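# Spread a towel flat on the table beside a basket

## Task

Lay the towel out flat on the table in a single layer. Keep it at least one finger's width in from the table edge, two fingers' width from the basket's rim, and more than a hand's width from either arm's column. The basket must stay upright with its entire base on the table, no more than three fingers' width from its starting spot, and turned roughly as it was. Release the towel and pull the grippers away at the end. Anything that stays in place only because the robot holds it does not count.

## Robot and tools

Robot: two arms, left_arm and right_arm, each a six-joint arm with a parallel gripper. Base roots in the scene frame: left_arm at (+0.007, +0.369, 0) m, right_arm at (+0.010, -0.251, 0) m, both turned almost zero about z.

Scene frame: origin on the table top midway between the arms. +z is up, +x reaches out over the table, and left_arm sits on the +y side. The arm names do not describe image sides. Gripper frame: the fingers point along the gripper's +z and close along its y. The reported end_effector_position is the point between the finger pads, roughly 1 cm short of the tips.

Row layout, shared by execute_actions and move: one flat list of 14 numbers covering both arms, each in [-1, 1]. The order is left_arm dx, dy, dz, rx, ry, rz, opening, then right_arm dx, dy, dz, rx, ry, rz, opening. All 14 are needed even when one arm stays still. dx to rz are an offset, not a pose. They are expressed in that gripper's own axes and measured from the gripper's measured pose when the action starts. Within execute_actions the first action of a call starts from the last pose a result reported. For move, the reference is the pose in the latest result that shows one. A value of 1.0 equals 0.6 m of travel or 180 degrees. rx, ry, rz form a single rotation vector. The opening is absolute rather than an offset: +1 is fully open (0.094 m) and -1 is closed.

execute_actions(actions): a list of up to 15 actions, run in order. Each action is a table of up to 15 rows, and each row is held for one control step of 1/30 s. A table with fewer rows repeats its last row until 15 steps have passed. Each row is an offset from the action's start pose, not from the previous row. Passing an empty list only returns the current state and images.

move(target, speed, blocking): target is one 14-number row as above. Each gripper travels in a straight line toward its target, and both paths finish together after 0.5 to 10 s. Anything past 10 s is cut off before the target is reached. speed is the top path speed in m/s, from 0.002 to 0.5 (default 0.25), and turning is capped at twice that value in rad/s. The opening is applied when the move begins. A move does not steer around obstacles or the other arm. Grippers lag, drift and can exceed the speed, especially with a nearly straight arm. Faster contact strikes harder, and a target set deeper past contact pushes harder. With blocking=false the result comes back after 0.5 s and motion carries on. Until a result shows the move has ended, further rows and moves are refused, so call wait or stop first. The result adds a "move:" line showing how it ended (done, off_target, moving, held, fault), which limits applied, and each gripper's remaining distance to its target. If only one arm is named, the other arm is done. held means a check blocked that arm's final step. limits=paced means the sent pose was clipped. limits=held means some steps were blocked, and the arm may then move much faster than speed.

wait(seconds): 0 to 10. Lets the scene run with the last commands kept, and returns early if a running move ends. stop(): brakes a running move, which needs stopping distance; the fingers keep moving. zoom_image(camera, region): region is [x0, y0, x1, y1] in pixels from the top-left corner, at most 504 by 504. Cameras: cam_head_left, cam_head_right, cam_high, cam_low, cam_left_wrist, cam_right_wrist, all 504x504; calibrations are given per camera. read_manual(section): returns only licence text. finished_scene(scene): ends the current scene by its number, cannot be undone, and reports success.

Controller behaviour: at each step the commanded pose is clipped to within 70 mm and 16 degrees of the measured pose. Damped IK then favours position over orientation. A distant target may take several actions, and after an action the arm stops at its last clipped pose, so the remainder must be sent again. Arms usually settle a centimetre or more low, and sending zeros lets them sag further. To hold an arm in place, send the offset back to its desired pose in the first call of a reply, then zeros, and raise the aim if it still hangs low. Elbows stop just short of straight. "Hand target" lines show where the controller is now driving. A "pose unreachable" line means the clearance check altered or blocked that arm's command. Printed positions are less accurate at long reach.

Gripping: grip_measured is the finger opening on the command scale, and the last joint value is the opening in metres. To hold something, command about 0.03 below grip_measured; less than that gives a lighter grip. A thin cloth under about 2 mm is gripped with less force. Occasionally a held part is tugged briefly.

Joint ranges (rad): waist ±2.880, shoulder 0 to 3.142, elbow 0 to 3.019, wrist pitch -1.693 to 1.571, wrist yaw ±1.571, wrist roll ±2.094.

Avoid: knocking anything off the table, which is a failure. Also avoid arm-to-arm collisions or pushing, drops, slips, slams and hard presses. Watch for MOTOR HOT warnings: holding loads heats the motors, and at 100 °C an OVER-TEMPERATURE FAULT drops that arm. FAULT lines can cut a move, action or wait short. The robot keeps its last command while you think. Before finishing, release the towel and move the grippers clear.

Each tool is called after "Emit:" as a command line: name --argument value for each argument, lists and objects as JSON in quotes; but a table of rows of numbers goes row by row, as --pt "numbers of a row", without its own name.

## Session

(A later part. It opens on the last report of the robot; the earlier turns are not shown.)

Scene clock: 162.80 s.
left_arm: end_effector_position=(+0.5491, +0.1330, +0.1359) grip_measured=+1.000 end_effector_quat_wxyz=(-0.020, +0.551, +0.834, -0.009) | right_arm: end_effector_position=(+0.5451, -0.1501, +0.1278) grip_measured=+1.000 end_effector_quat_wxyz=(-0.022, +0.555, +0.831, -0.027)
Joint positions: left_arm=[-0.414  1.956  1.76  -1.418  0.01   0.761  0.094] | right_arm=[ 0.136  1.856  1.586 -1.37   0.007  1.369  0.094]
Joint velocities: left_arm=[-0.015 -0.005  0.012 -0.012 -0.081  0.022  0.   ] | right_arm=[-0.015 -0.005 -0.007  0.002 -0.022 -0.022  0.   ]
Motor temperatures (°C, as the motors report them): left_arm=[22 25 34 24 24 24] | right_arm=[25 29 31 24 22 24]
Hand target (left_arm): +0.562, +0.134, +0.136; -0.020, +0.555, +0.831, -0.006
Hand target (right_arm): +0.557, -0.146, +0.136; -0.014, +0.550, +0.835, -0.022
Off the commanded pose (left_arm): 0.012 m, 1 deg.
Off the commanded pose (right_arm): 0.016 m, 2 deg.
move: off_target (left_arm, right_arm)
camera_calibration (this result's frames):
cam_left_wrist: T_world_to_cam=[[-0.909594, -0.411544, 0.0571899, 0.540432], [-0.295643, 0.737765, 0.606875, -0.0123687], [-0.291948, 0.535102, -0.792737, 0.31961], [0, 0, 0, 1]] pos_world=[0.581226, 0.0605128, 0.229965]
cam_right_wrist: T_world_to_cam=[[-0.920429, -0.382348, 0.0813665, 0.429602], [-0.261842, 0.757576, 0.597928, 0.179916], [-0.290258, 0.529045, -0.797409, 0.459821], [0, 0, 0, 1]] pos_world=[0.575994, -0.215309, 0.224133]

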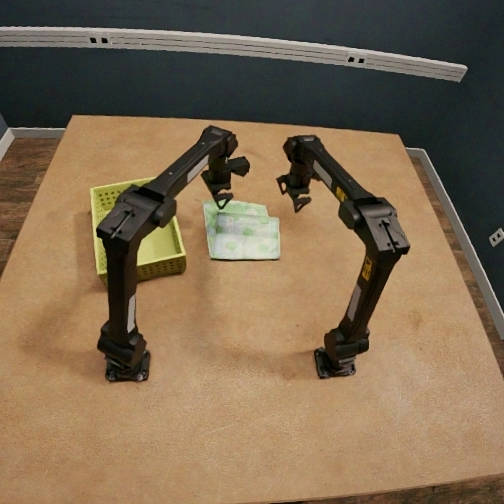

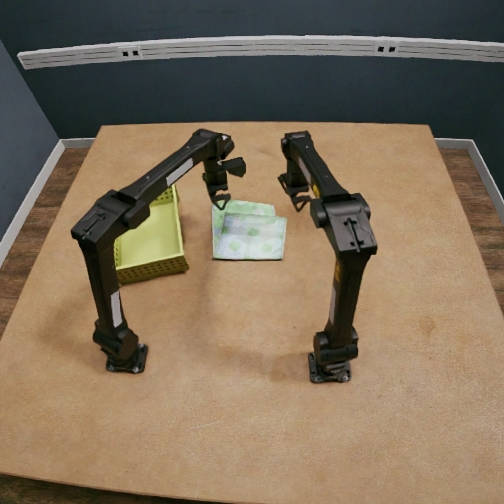

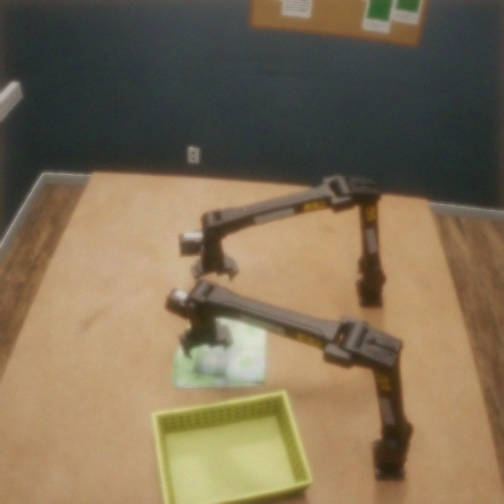

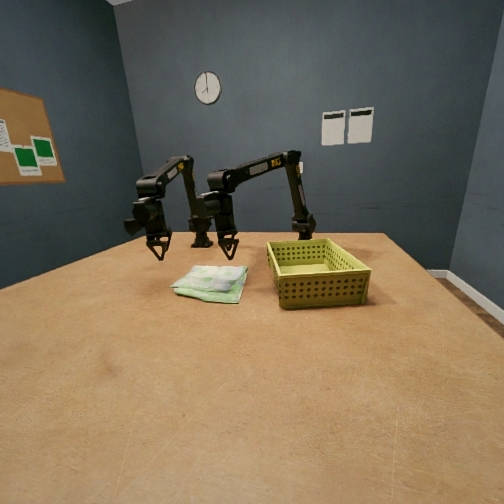

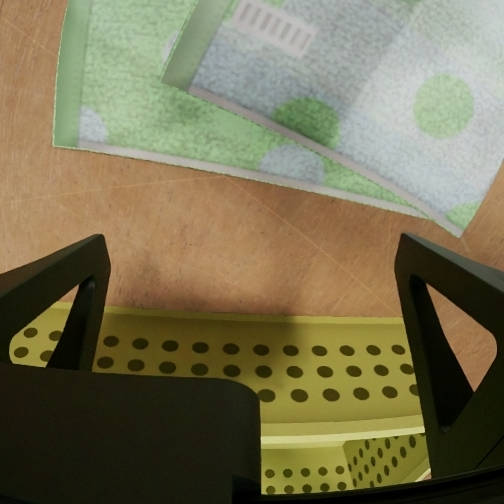

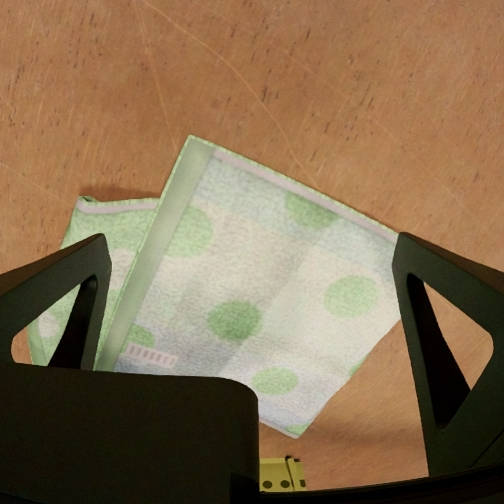

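Emit:
move --target '[-0.05,-0.025,0.15,0,0,0.17,1,0.10,0,0.137,0,0,0.17,1]' --speed 0.1

Scene clock: 174.77 s.
left_arm: end_effector_position=(+0.5478, +0.1074, +0.0675) grip_measured=+1.000 end_effector_quat_wxyz=(-0.006, +0.741, +0.671, -0.008) | right_arm: end_effector_position=(+0.5168, -0.1004, +0.0529) grip_measured=+1.000 end_effector_quat_wxyz=(-0.011, +0.753, +0.657, -0.034)
Joint positions: left_arm=[-0.455  2.015  1.667 -1.241  0.01   1.222  0.094] | right_arm=[ 0.238  1.888  1.424 -1.178  0.007  2.     0.094]
Joint velocities: left_arm=[-0.015 -0.015 -0.012 -0.002 -0.037 -0.007  0.   ] | right_arm=[-0.024 -0.005 -0.027 -0.017  0.007 -0.066  0.   ]
Motor temperatures (°C, as the motors report them): left_arm=[22 25 34 24 24 24] | right_arm=[25 30 31 24 22 24]
Hand target (left_arm): +0.542, +0.101, +0.047; -0.017, +0.752, +0.659, -0.014
Hand target (right_arm): +0.518, -0.096, +0.046; -0.012, +0.755, +0.655, -0.032
Off the commanded pose (left_arm): 0.023 m, 2 deg.
Off the commanded pose (right_arm): 0.008 m, 1 deg.
move: off_target (left_arm)
camera_calibration (this result's frames):
cam_left_wrist: T_world_to_cam=[[-0.99613, 0.0778105, 0.0408702, 0.528565], [0.0869919, 0.80651, 0.584786, -0.167773], [0.0125403, 0.586078, -0.810157, 0.107564], [0, 0, 0, 1]] pos_world=[0.539766, 0.0311419, 0.163652]
cam_right_wrist: T_world_to_cam=[[-0.98808, 0.135321, 0.0733908, 0.51591], [0.153035, 0.811797, 0.563529, -0.0275385], [0.0166786, 0.568043, -0.82283, 0.212251], [0, 0, 0, 1]] pos_world=[0.510435, -0.168025, 0.152302]

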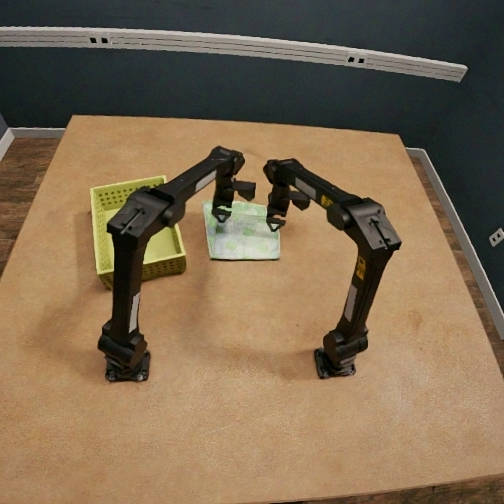

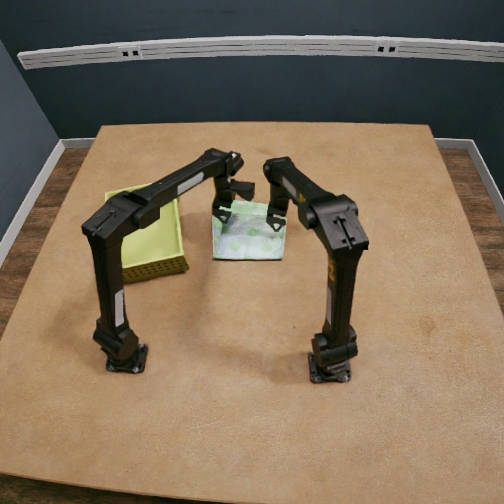

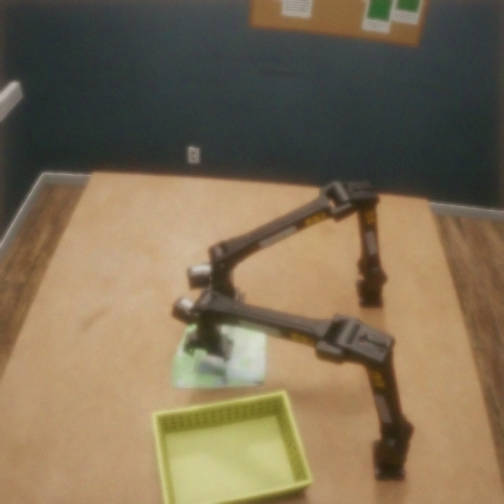

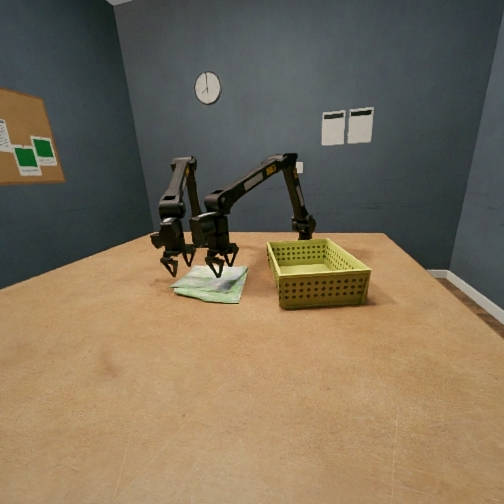

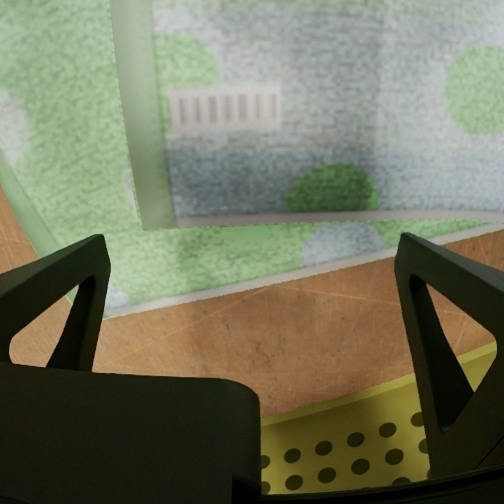

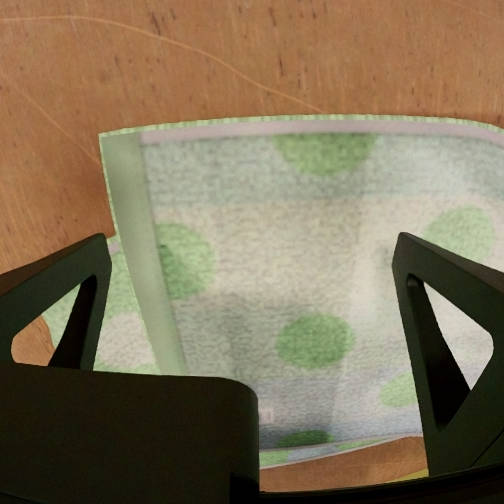

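Emit:
move --target '[-0.055,-0.005,0.10,0,0,0,1,0,0.02,0.08,0,0,0,1]' --speed 0.05

Scene clock: 184.40 s.
left_arm: end_effector_position=(+0.5461, +0.0802, +0.0292) grip_measured=+1.000 end_effector_quat_wxyz=(+0.005, +0.743, +0.670, -0.003) | right_arm: end_effector_position=(+0.5233, -0.0995, +0.0116) grip_measured=+1.000 end_effector_quat_wxyz=(-0.011, +0.753, +0.657, -0.034)
Joint positions: left_arm=[-0.496  2.065  1.643 -1.142  0.01   1.185  0.094] | right_arm=[ 0.237  1.955  1.407 -1.093  0.007  1.999  0.094]
Joint velocities: left_arm=[ 0.005  0.015  0.002 -0.012 -0.037  0.007  0.   ] | right_arm=[-0.015  0.024  0.007 -0.007 -0.081 -0.051  0.   ]
Motor temperatures (°C, as the motors report them): left_arm=[22 26 32 24 24 24] | right_arm=[25 30 30 24 22 24]
Hand target (left_arm): +0.539, +0.075, +0.009; -0.006, +0.741, +0.671, -0.008
Hand target (right_arm): +0.526, -0.103, +0.005; -0.011, +0.753, +0.657, -0.034
Off the commanded pose (left_arm): 0.023 m, 1 deg.
Off the commanded pose (right_arm): 0.009 m, 0 deg.
move: off_target (left_arm)
camera_calibration (this result's frames):
cam_left_wrist: T_world_to_cam=[[-0.996434, 0.082308, 0.0185478, 0.531039], [0.0778614, 0.812371, 0.577919, -0.118648], [0.0324997, 0.577303, -0.815883, 0.0824576], [0, 0, 0, 1]] pos_world=[0.535704, 0.00507438, 0.125995]
cam_right_wrist: T_world_to_cam=[[-0.987845, 0.136835, 0.0737506, 0.525302], [0.154486, 0.81161, 0.563403, -0.00677388], [0.0172366, 0.567948, -0.822884, 0.177338], [0, 0, 0, 1]] pos_world=[0.516907, -0.167101, 0.111004]

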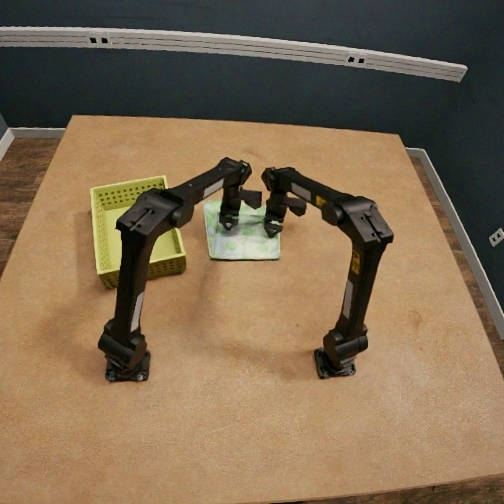

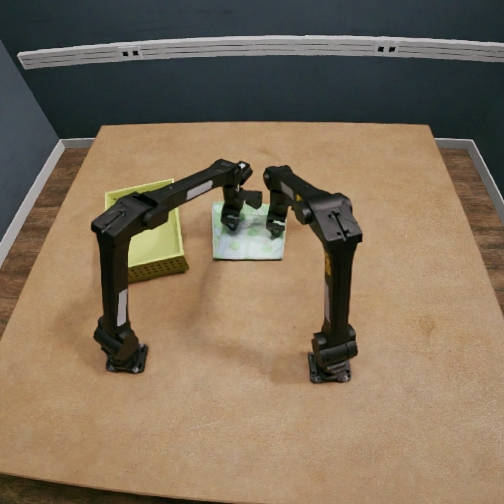

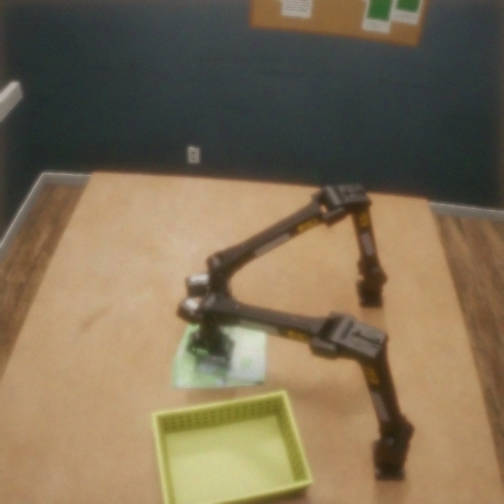

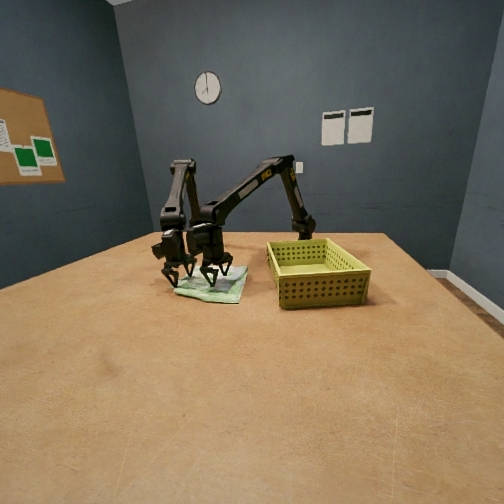

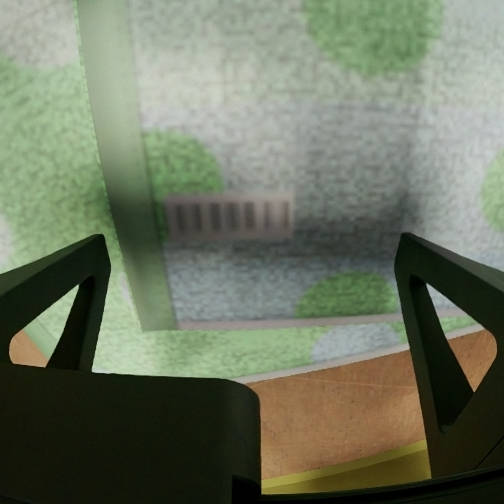

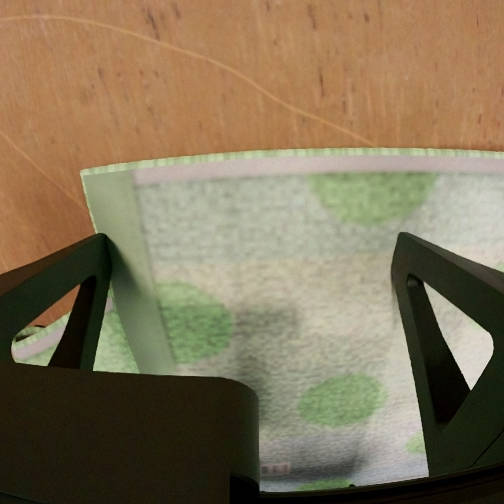

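Both tips at the edge. Lower left a bit, then close.

Emit:
move --target '[0,0,0.03,0,0,0,1,0,0,0,0,0,0,1]' --speed 0.03

Emit:
move --target '[0,0,0.01,0,0,0,-1,0,0,0.005,0,0,0,-1]' --speed 0.03

Emit:
move --target '[0,-0.1,-0.2,0,0,0,-1,0,-0.06,-0.22,0,0,0,-1]' --speed 0.08

Scene clock: 191.33 s.
left_arm: end_effector_position=(+0.5482, +0.0791, +0.0267) grip_measured=+1.000 end_effector_quat_wxyz=(+0.012, +0.743, +0.670, -0.001) | right_arm: end_effector_position=(+0.5233, -0.0995, +0.0116) grip_measured=+1.000 end_effector_quat_wxyz=(-0.011, +0.753, +0.657, -0.034)
Joint positions: left_arm=[-0.496  2.065  1.636 -1.12   0.01   1.185  0.094] | right_arm=[ 0.237  1.955  1.407 -1.093  0.007  1.999  0.094]
Joint velocities: left_arm=[-0.005  0.005 -0.007 -0.022 -0.037 -0.037  0.   ] | right_arm=[-0.015 -0.015 -0.007  0.002  0.022 -0.007  0.   ]
Motor temperatures (°C, as the motors report them): left_arm=[22 26 32 24 24 24] | right_arm=[25 30 30 24 22 24]
Hand target (left_arm): +0.546, +0.080, +0.012; +0.005, +0.743, +0.669, -0.003
Hand target (right_arm): +0.523, -0.099, +0.012; -0.011, +0.753, +0.656, -0.034
Off the commanded pose (left_arm): 0.016 m, 1 deg.
Off the commanded pose (right_arm): 0.000 m, 0 deg.
move: off_target (left_arm)
camera_calibration (this result's frames):
cam_left_wrist: T_world_to_cam=[[-0.996618, 0.082009, 0.00524171, 0.533787], [0.0701883, 0.816322, 0.573317, -0.112443], [0.0427382, 0.571746, -0.819317, 0.075944], [0, 0, 0, 1]] pos_world=[0.536628, 0.00459386, 0.12389]
cam_right_wrist: T_world_to_cam=[[-0.987845, 0.136835, 0.0737506, 0.525302], [0.154486, 0.81161, 0.563403, -0.00677388], [0.0172366, 0.567948, -0.822884, 0.177338], [0, 0, 0, 1]] pos_world=[0.516907, -0.167101, 0.111004]

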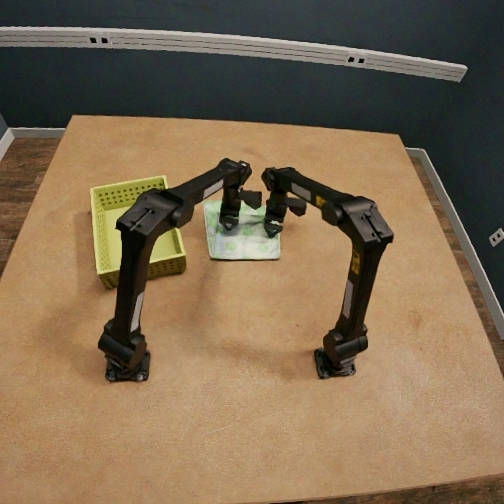

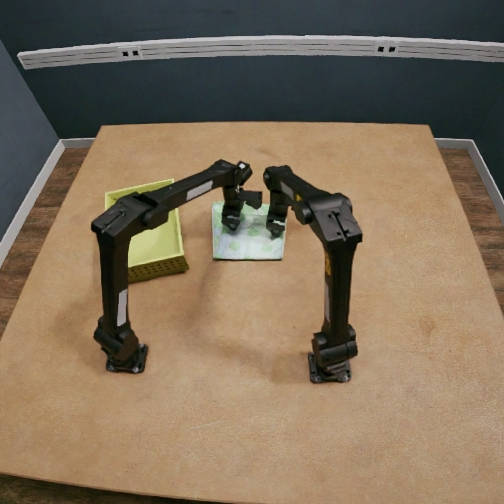

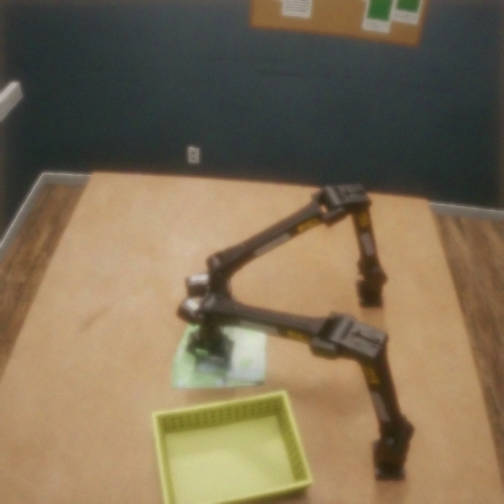

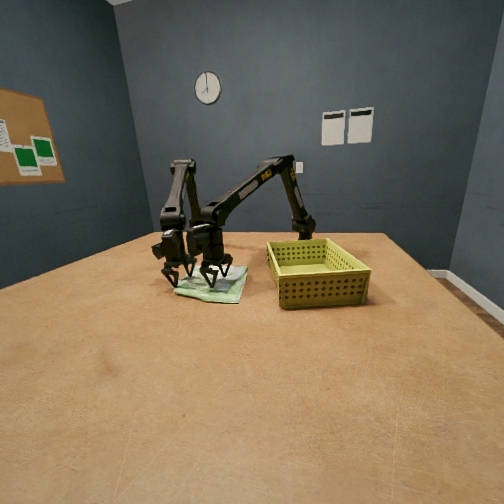

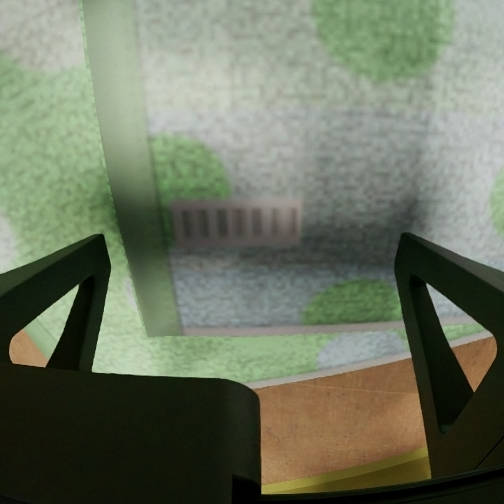

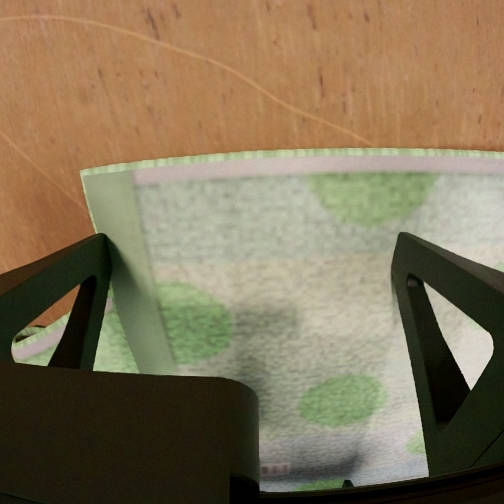

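Scene clock: 192.03 s.
left_arm: end_effector_position=(+0.5482, +0.0791, +0.0267) grip_measured=-0.981 end_effector_quat_wxyz=(+0.012, +0.743, +0.670, -0.001) | right_arm: end_effector_position=(+0.5233, -0.0995, +0.0116) grip_measured=-0.935 end_effector_quat_wxyz=(-0.011, +0.753, +0.657, -0.034)
Joint positions: left_arm=[-0.496  2.065  1.636 -1.12   0.01   1.185  0.001] | right_arm=[ 0.237  1.955  1.407 -1.093  0.007  1.999  0.003]
Joint velocities: left_arm=[ 0.005 -0.024 -0.012  0.012 -0.007 -0.066 -0.   ] | right_arm=[-0.024 -0.005 -0.002  0.012  0.066  0.007 -0.   ]
Motor temperatures (°C, as the motors report them): left_arm=[22 26 32 24 24 24] | right_arm=[25 30 30 24 22 24]
Hand target (left_arm): +0.548, +0.079, +0.021; +0.012, +0.743, +0.670, -0.001
Hand target (right_arm): +0.523, -0.100, +0.009; -0.011, +0.753, +0.657, -0.034
Off the commanded pose (left_arm): 0.006 m, 0 deg.
Off the commanded pose (right_arm): 0.003 m, 0 deg.
move: done
camera_calibration (this result's frames):
cam_left_wrist: T_world_to_cam=[[-0.996618, 0.082009, 0.00524171, 0.533787], [0.0701883, 0.816322, 0.573317, -0.112443], [0.0427382, 0.571746, -0.819317, 0.075944], [0, 0, 0, 1]] pos_world=[0.536628, 0.00459386, 0.12389]
cam_right_wrist: T_world_to_cam=[[-0.987845, 0.136835, 0.0737506, 0.525302], [0.154486, 0.81161, 0.563403, -0.00677388], [0.0172366, 0.567948, -0.822884, 0.177338], [0, 0, 0, 1]] pos_world=[0.516907, -0.167101, 0.111004]

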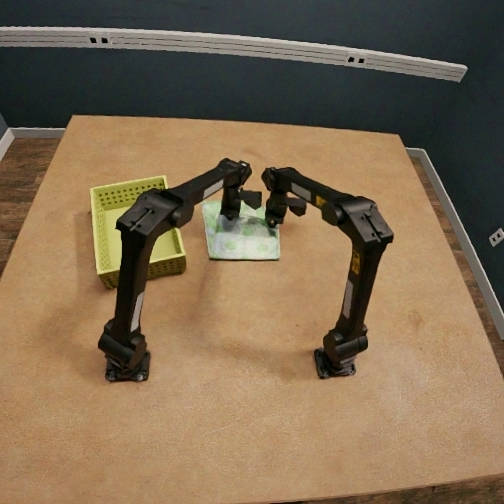

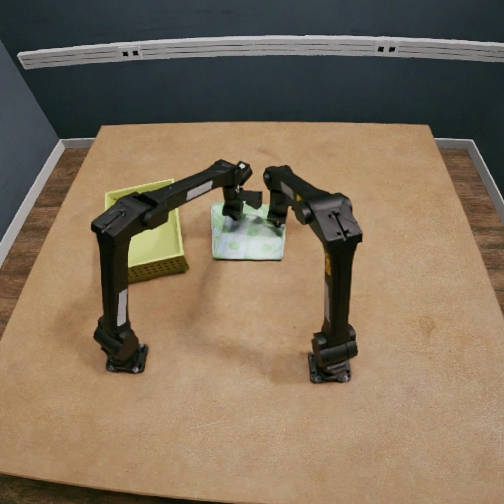

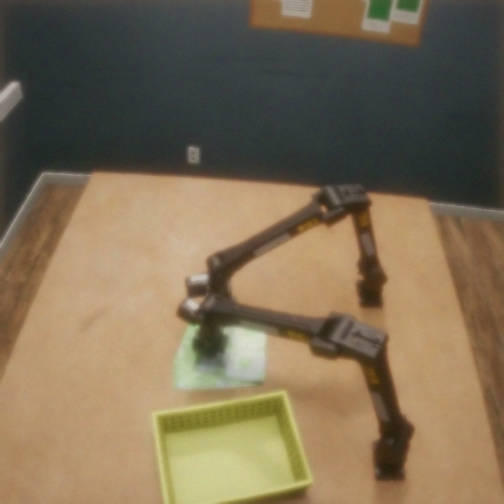

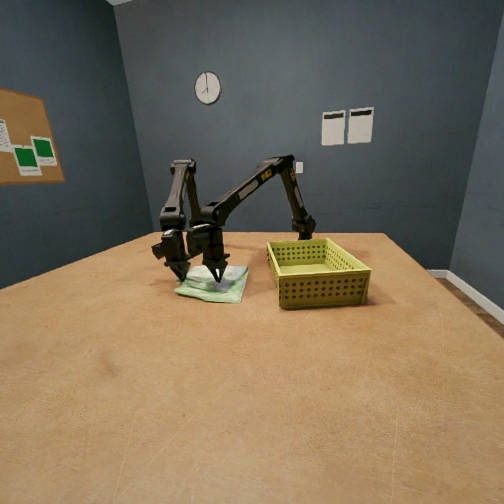

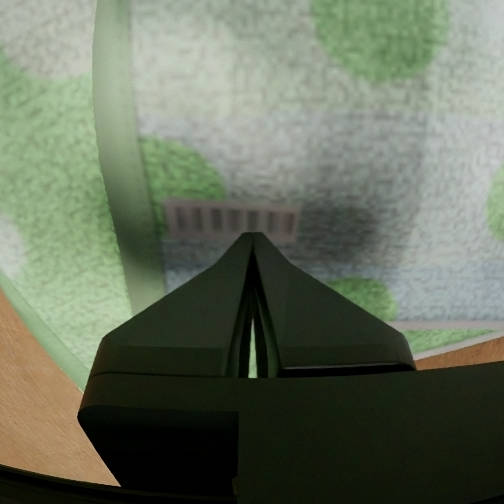

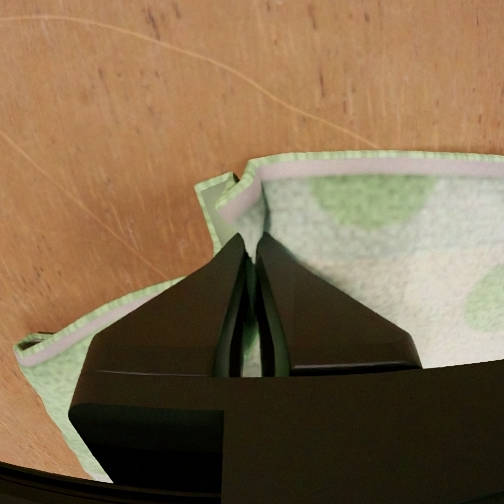

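Scene clock: 194.13 s.
left_arm: end_effector_position=(+0.4988, +0.0902, +0.1505) grip_measured=-0.981 end_effector_quat_wxyz=(+0.025, +0.743, +0.668, +0.003) | right_arm: end_effector_position=(+0.4824, -0.1003, +0.1210) grip_measured=-0.935 end_effector_quat_wxyz=(-0.020, +0.752, +0.657, -0.056)
Joint positions: left_arm=[-0.519  1.819  1.595 -1.298  0.01   1.164  0.001] | right_arm=[ 0.259  1.771  1.443 -1.362  0.007  2.019  0.003]
Joint velocities: left_arm=[-0.005  0.005 -0.002  0.017 -0.022 -0.007 -0.001] | right_arm=[-0.015 -0.005 -0.012  0.002 -0.066 -0.022 -0.001]
Motor temperatures (°C, as the motors report them): left_arm=[22 26 32 24 24 24] | right_arm=[25 30 30 24 22 24]
Hand target (left_arm): +0.488, +0.088, +0.146; +0.012, +0.743, +0.670, -0.001
Hand target (right_arm): +0.494, -0.093, +0.145; -0.011, +0.753, +0.657, -0.034
Off the commanded pose (left_arm): 0.013 m, 2 deg.
Off the commanded pose (right_arm): 0.030 m, 3 deg.
move: off_target (left_arm, right_arm)
camera_calibration (this result's frames):
cam_left_wrist: T_world_to_cam=[[-0.996228, 0.0845845, -0.0193764, 0.486271], [0.0589964, 0.823956, 0.563574, -0.182686], [0.0636349, 0.560305, -0.825838, 0.164686], [0, 0, 0, 1]] pos_world=[0.484734, 0.0171205, 0.248383]
cam_right_wrist: T_world_to_cam=[[-0.983928, 0.135643, 0.116136, 0.469799], [0.177243, 0.820933, 0.54282, -0.0689756], [-0.0217102, 0.55468, -0.831781, 0.28703], [0, 0, 0, 1]] pos_world=[0.480705, -0.16631, 0.221627]

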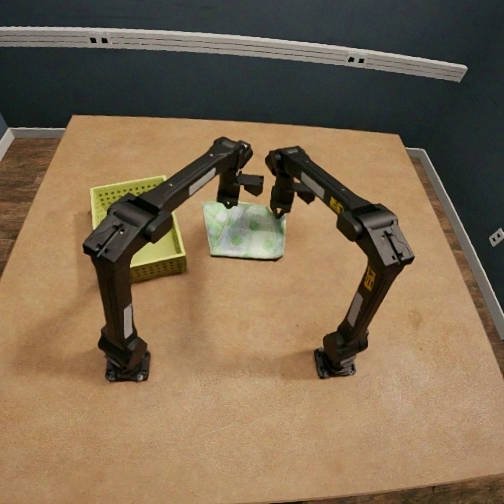

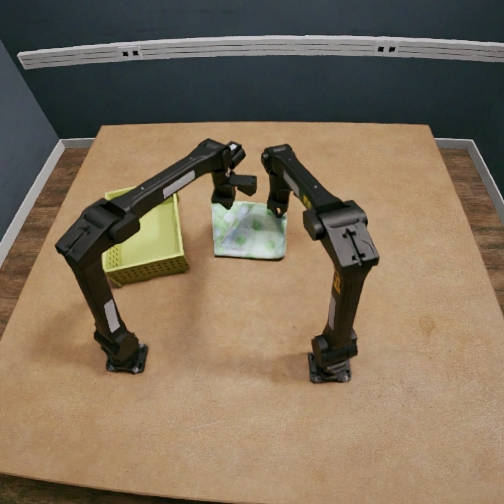

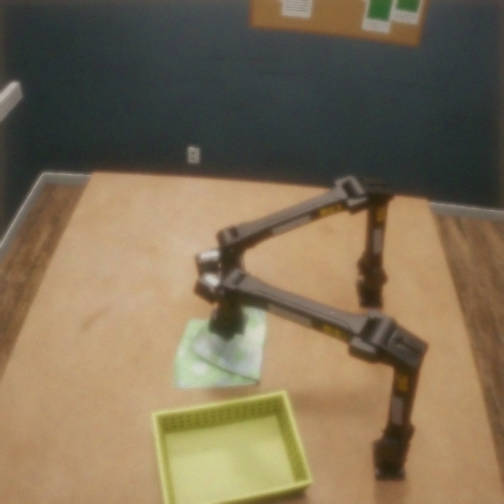

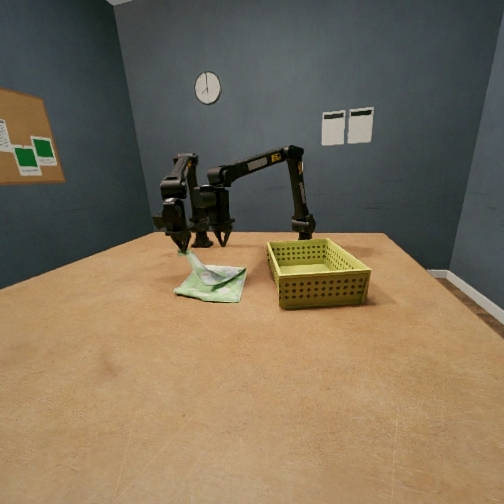

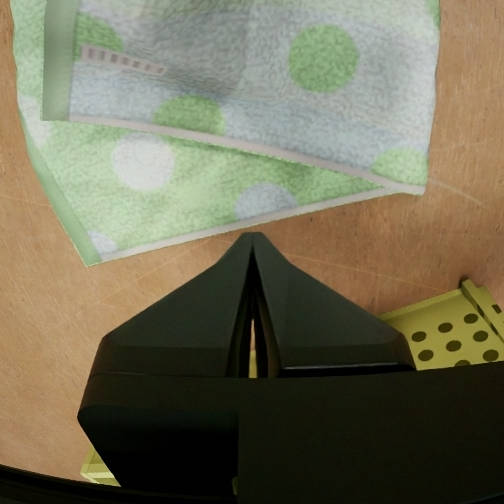

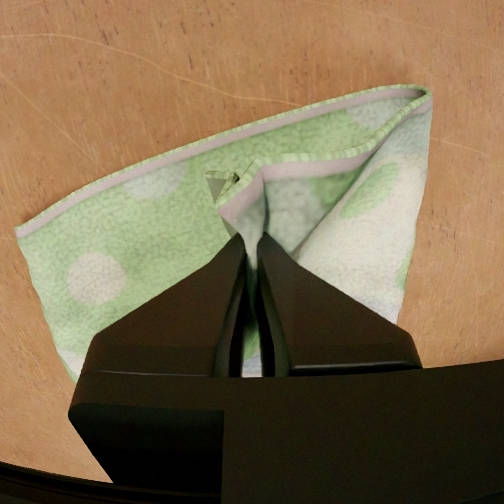

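Emit:
move --target '[0.2,0,-0.1,0,0,0,1,0,-0.22,-0.03,0,0,0,-1]' --speed 0.1

Emit:
move --target '[0,0,0,0,0,0,1,0.02,-0.22,0.2,0,0,0,-1]' --speed 0.1

Scene clock: 199.73 s.
left_arm: end_effector_position=(+0.5135, +0.2073, +0.2070) grip_measured=+1.000 end_effector_quat_wxyz=(+0.031, +0.739, +0.673, +0.008) | right_arm: end_effector_position=(+0.3571, -0.0839, +0.1451) grip_measured=-0.935 end_effector_quat_wxyz=(-0.030, +0.731, +0.679, -0.055)
Joint positions: left_arm=[-0.31   1.698  1.579 -1.391  0.017  1.36   0.094] | right_arm=[ 0.386  1.479  1.146 -1.362 -0.024  2.083  0.003]
Joint velocities: left_arm=[-0.005 -0.015 -0.007  0.002 -0.081  0.022  0.   ] | right_arm=[-0.005 -0.005 -0.002 -0.007 -0.007 -0.007 -0.   ]
Motor temperatures (°C, as the motors report them): left_arm=[22 26 32 24 24 24] | right_arm=[25 30 30 24 22 24]
Hand target (left_arm): +0.509, +0.212, +0.206; +0.024, +0.743, +0.669, +0.002
Hand target (right_arm): +0.354, -0.083, +0.150; -0.031, +0.733, +0.678, -0.053
Off the commanded pose (left_arm): 0.006 m, 1 deg.
Off the commanded pose (right_arm): 0.008 m, 4 deg.
joint sent to its limit (right arm) — the command would take joint 6 (wrist roll) past its upper limit, so that joint was sent only as far as its limit.
move: off_target (right_arm)
camera_calibration (this result's frames):
cam_left_wrist: T_world_to_cam=[[-0.996788, 0.0720429, -0.0349661, 0.498186], [0.0399657, 0.825916, 0.562375, -0.30222], [0.0693942, 0.559171, -0.826143, 0.142186], [0, 0, 0, 1]] pos_world=[0.498798, 0.134211, 0.304847]
cam_right_wrist: T_world_to_cam=[[-0.988524, 0.0740198, 0.131684, 0.335737], [0.135538, 0.81951, 0.556805, -0.0605434], [-0.0667022, 0.568264, -0.820138, 0.310788], [0, 0, 0, 1]] pos_world=[0.360821, -0.151845, 0.244389]

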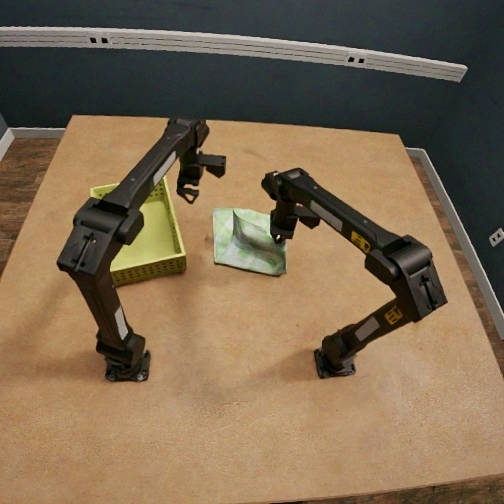

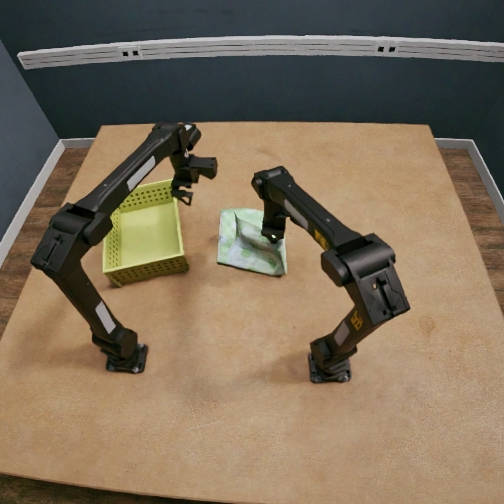

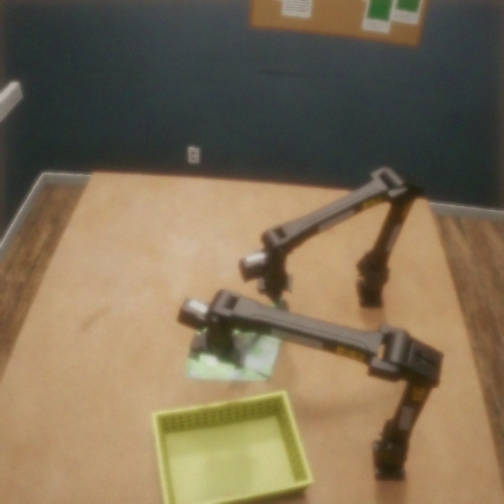

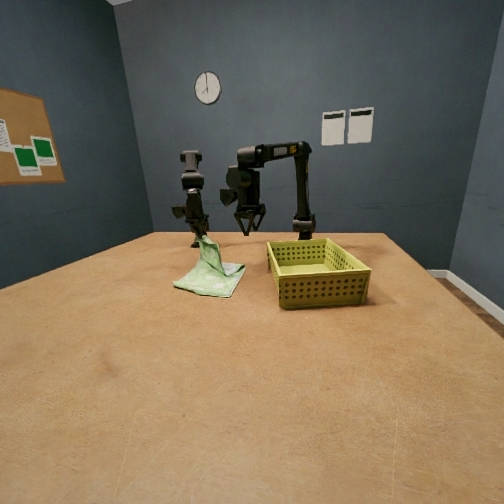

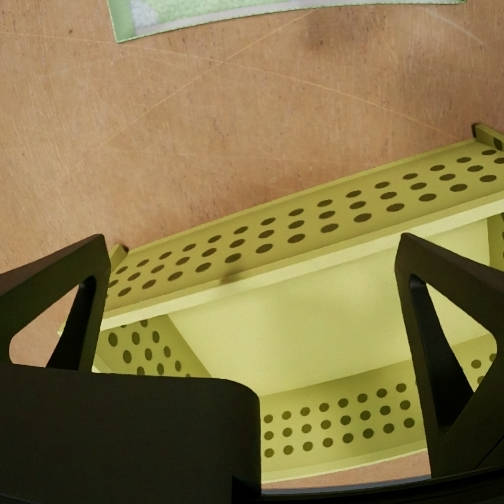

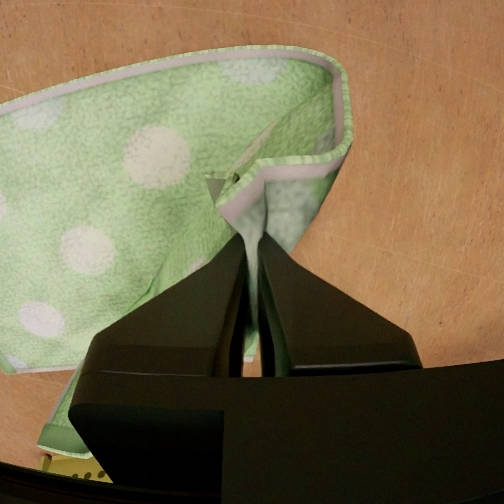

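Scene clock: 201.83 s.
left_arm: end_effector_position=(+0.5135, +0.2073, +0.2070) grip_measured=+1.000 end_effector_quat_wxyz=(+0.031, +0.739, +0.673, +0.008) | right_arm: end_effector_position=(+0.2120, -0.0711, +0.0350) grip_measured=-0.934 end_effector_quat_wxyz=(-0.090, +0.662, +0.741, -0.067)
Joint positions: left_arm=[-0.31   1.698  1.579 -1.391  0.017  1.36   0.094] | right_arm=[ 0.581  1.371  0.693 -1.061 -0.149  2.083  0.003]
Joint velocities: left_arm=[-0.015 -0.015  0.012  0.002  0.051 -0.081  0.   ] | right_arm=[ 0.005 -0.015 -0.007 -0.002 -0.037  0.11  -0.   ]
Motor temperatures (°C, as the motors report them): left_arm=[22 26 32 24 24 24] | right_arm=[25 30 30 24 22 24]
Hand target (left_arm): +0.513, +0.207, +0.207; +0.031, +0.739, +0.673, +0.008
Hand target (right_arm): +0.216, -0.066, +0.039; -0.089, +0.664, +0.741, -0.051
Off the commanded pose (left_arm): 0.000 m, 0 deg.
Off the commanded pose (right_arm): 0.008 m, 13 deg.
joint sent to its limit (right arm) — the command would take joint 6 (wrist roll) past its upper limit, so that joint was sent only as far as its limit.
move: off_target (right_arm)
camera_calibration (this result's frames):
cam_left_wrist: T_world_to_cam=[[-0.996788, 0.0720429, -0.0349661, 0.498186], [0.0399657, 0.825916, 0.562375, -0.30222], [0.0693942, 0.559171, -0.826143, 0.142186], [0, 0, 0, 1]] pos_world=[0.498798, 0.134211, 0.304847]
cam_right_wrist: T_world_to_cam=[[-0.966273, -0.114964, 0.230432, 0.184241], [0.0529306, 0.787047, 0.614619, 0.0231187], [-0.25202, 0.606087, -0.754417, 0.243208], [0, 0, 0, 1]] pos_world=[0.238097, -0.144419, 0.126816]

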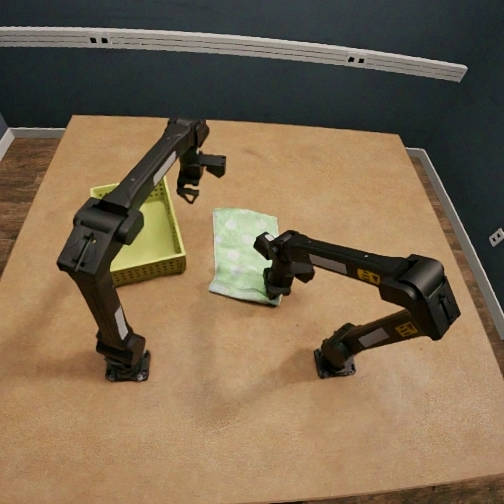

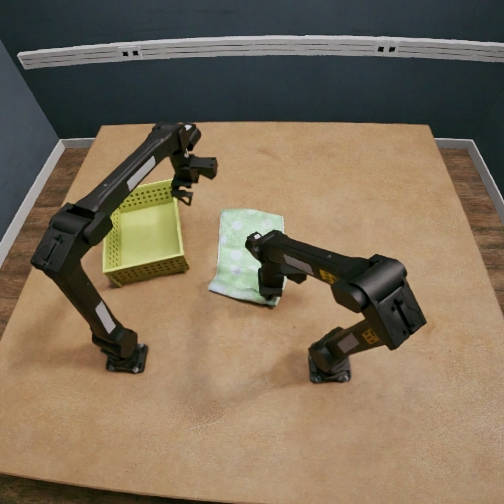

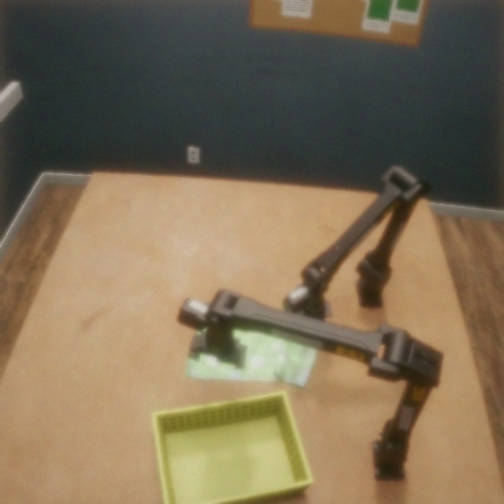

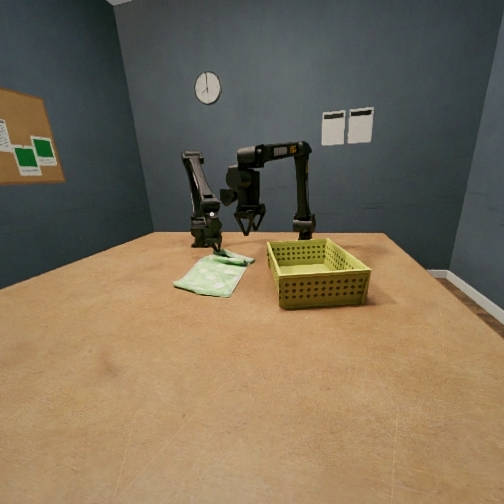

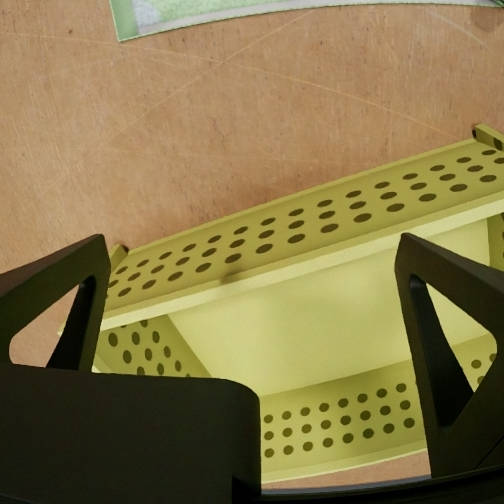

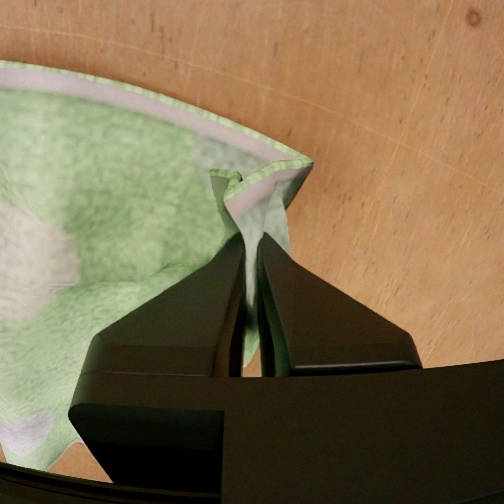

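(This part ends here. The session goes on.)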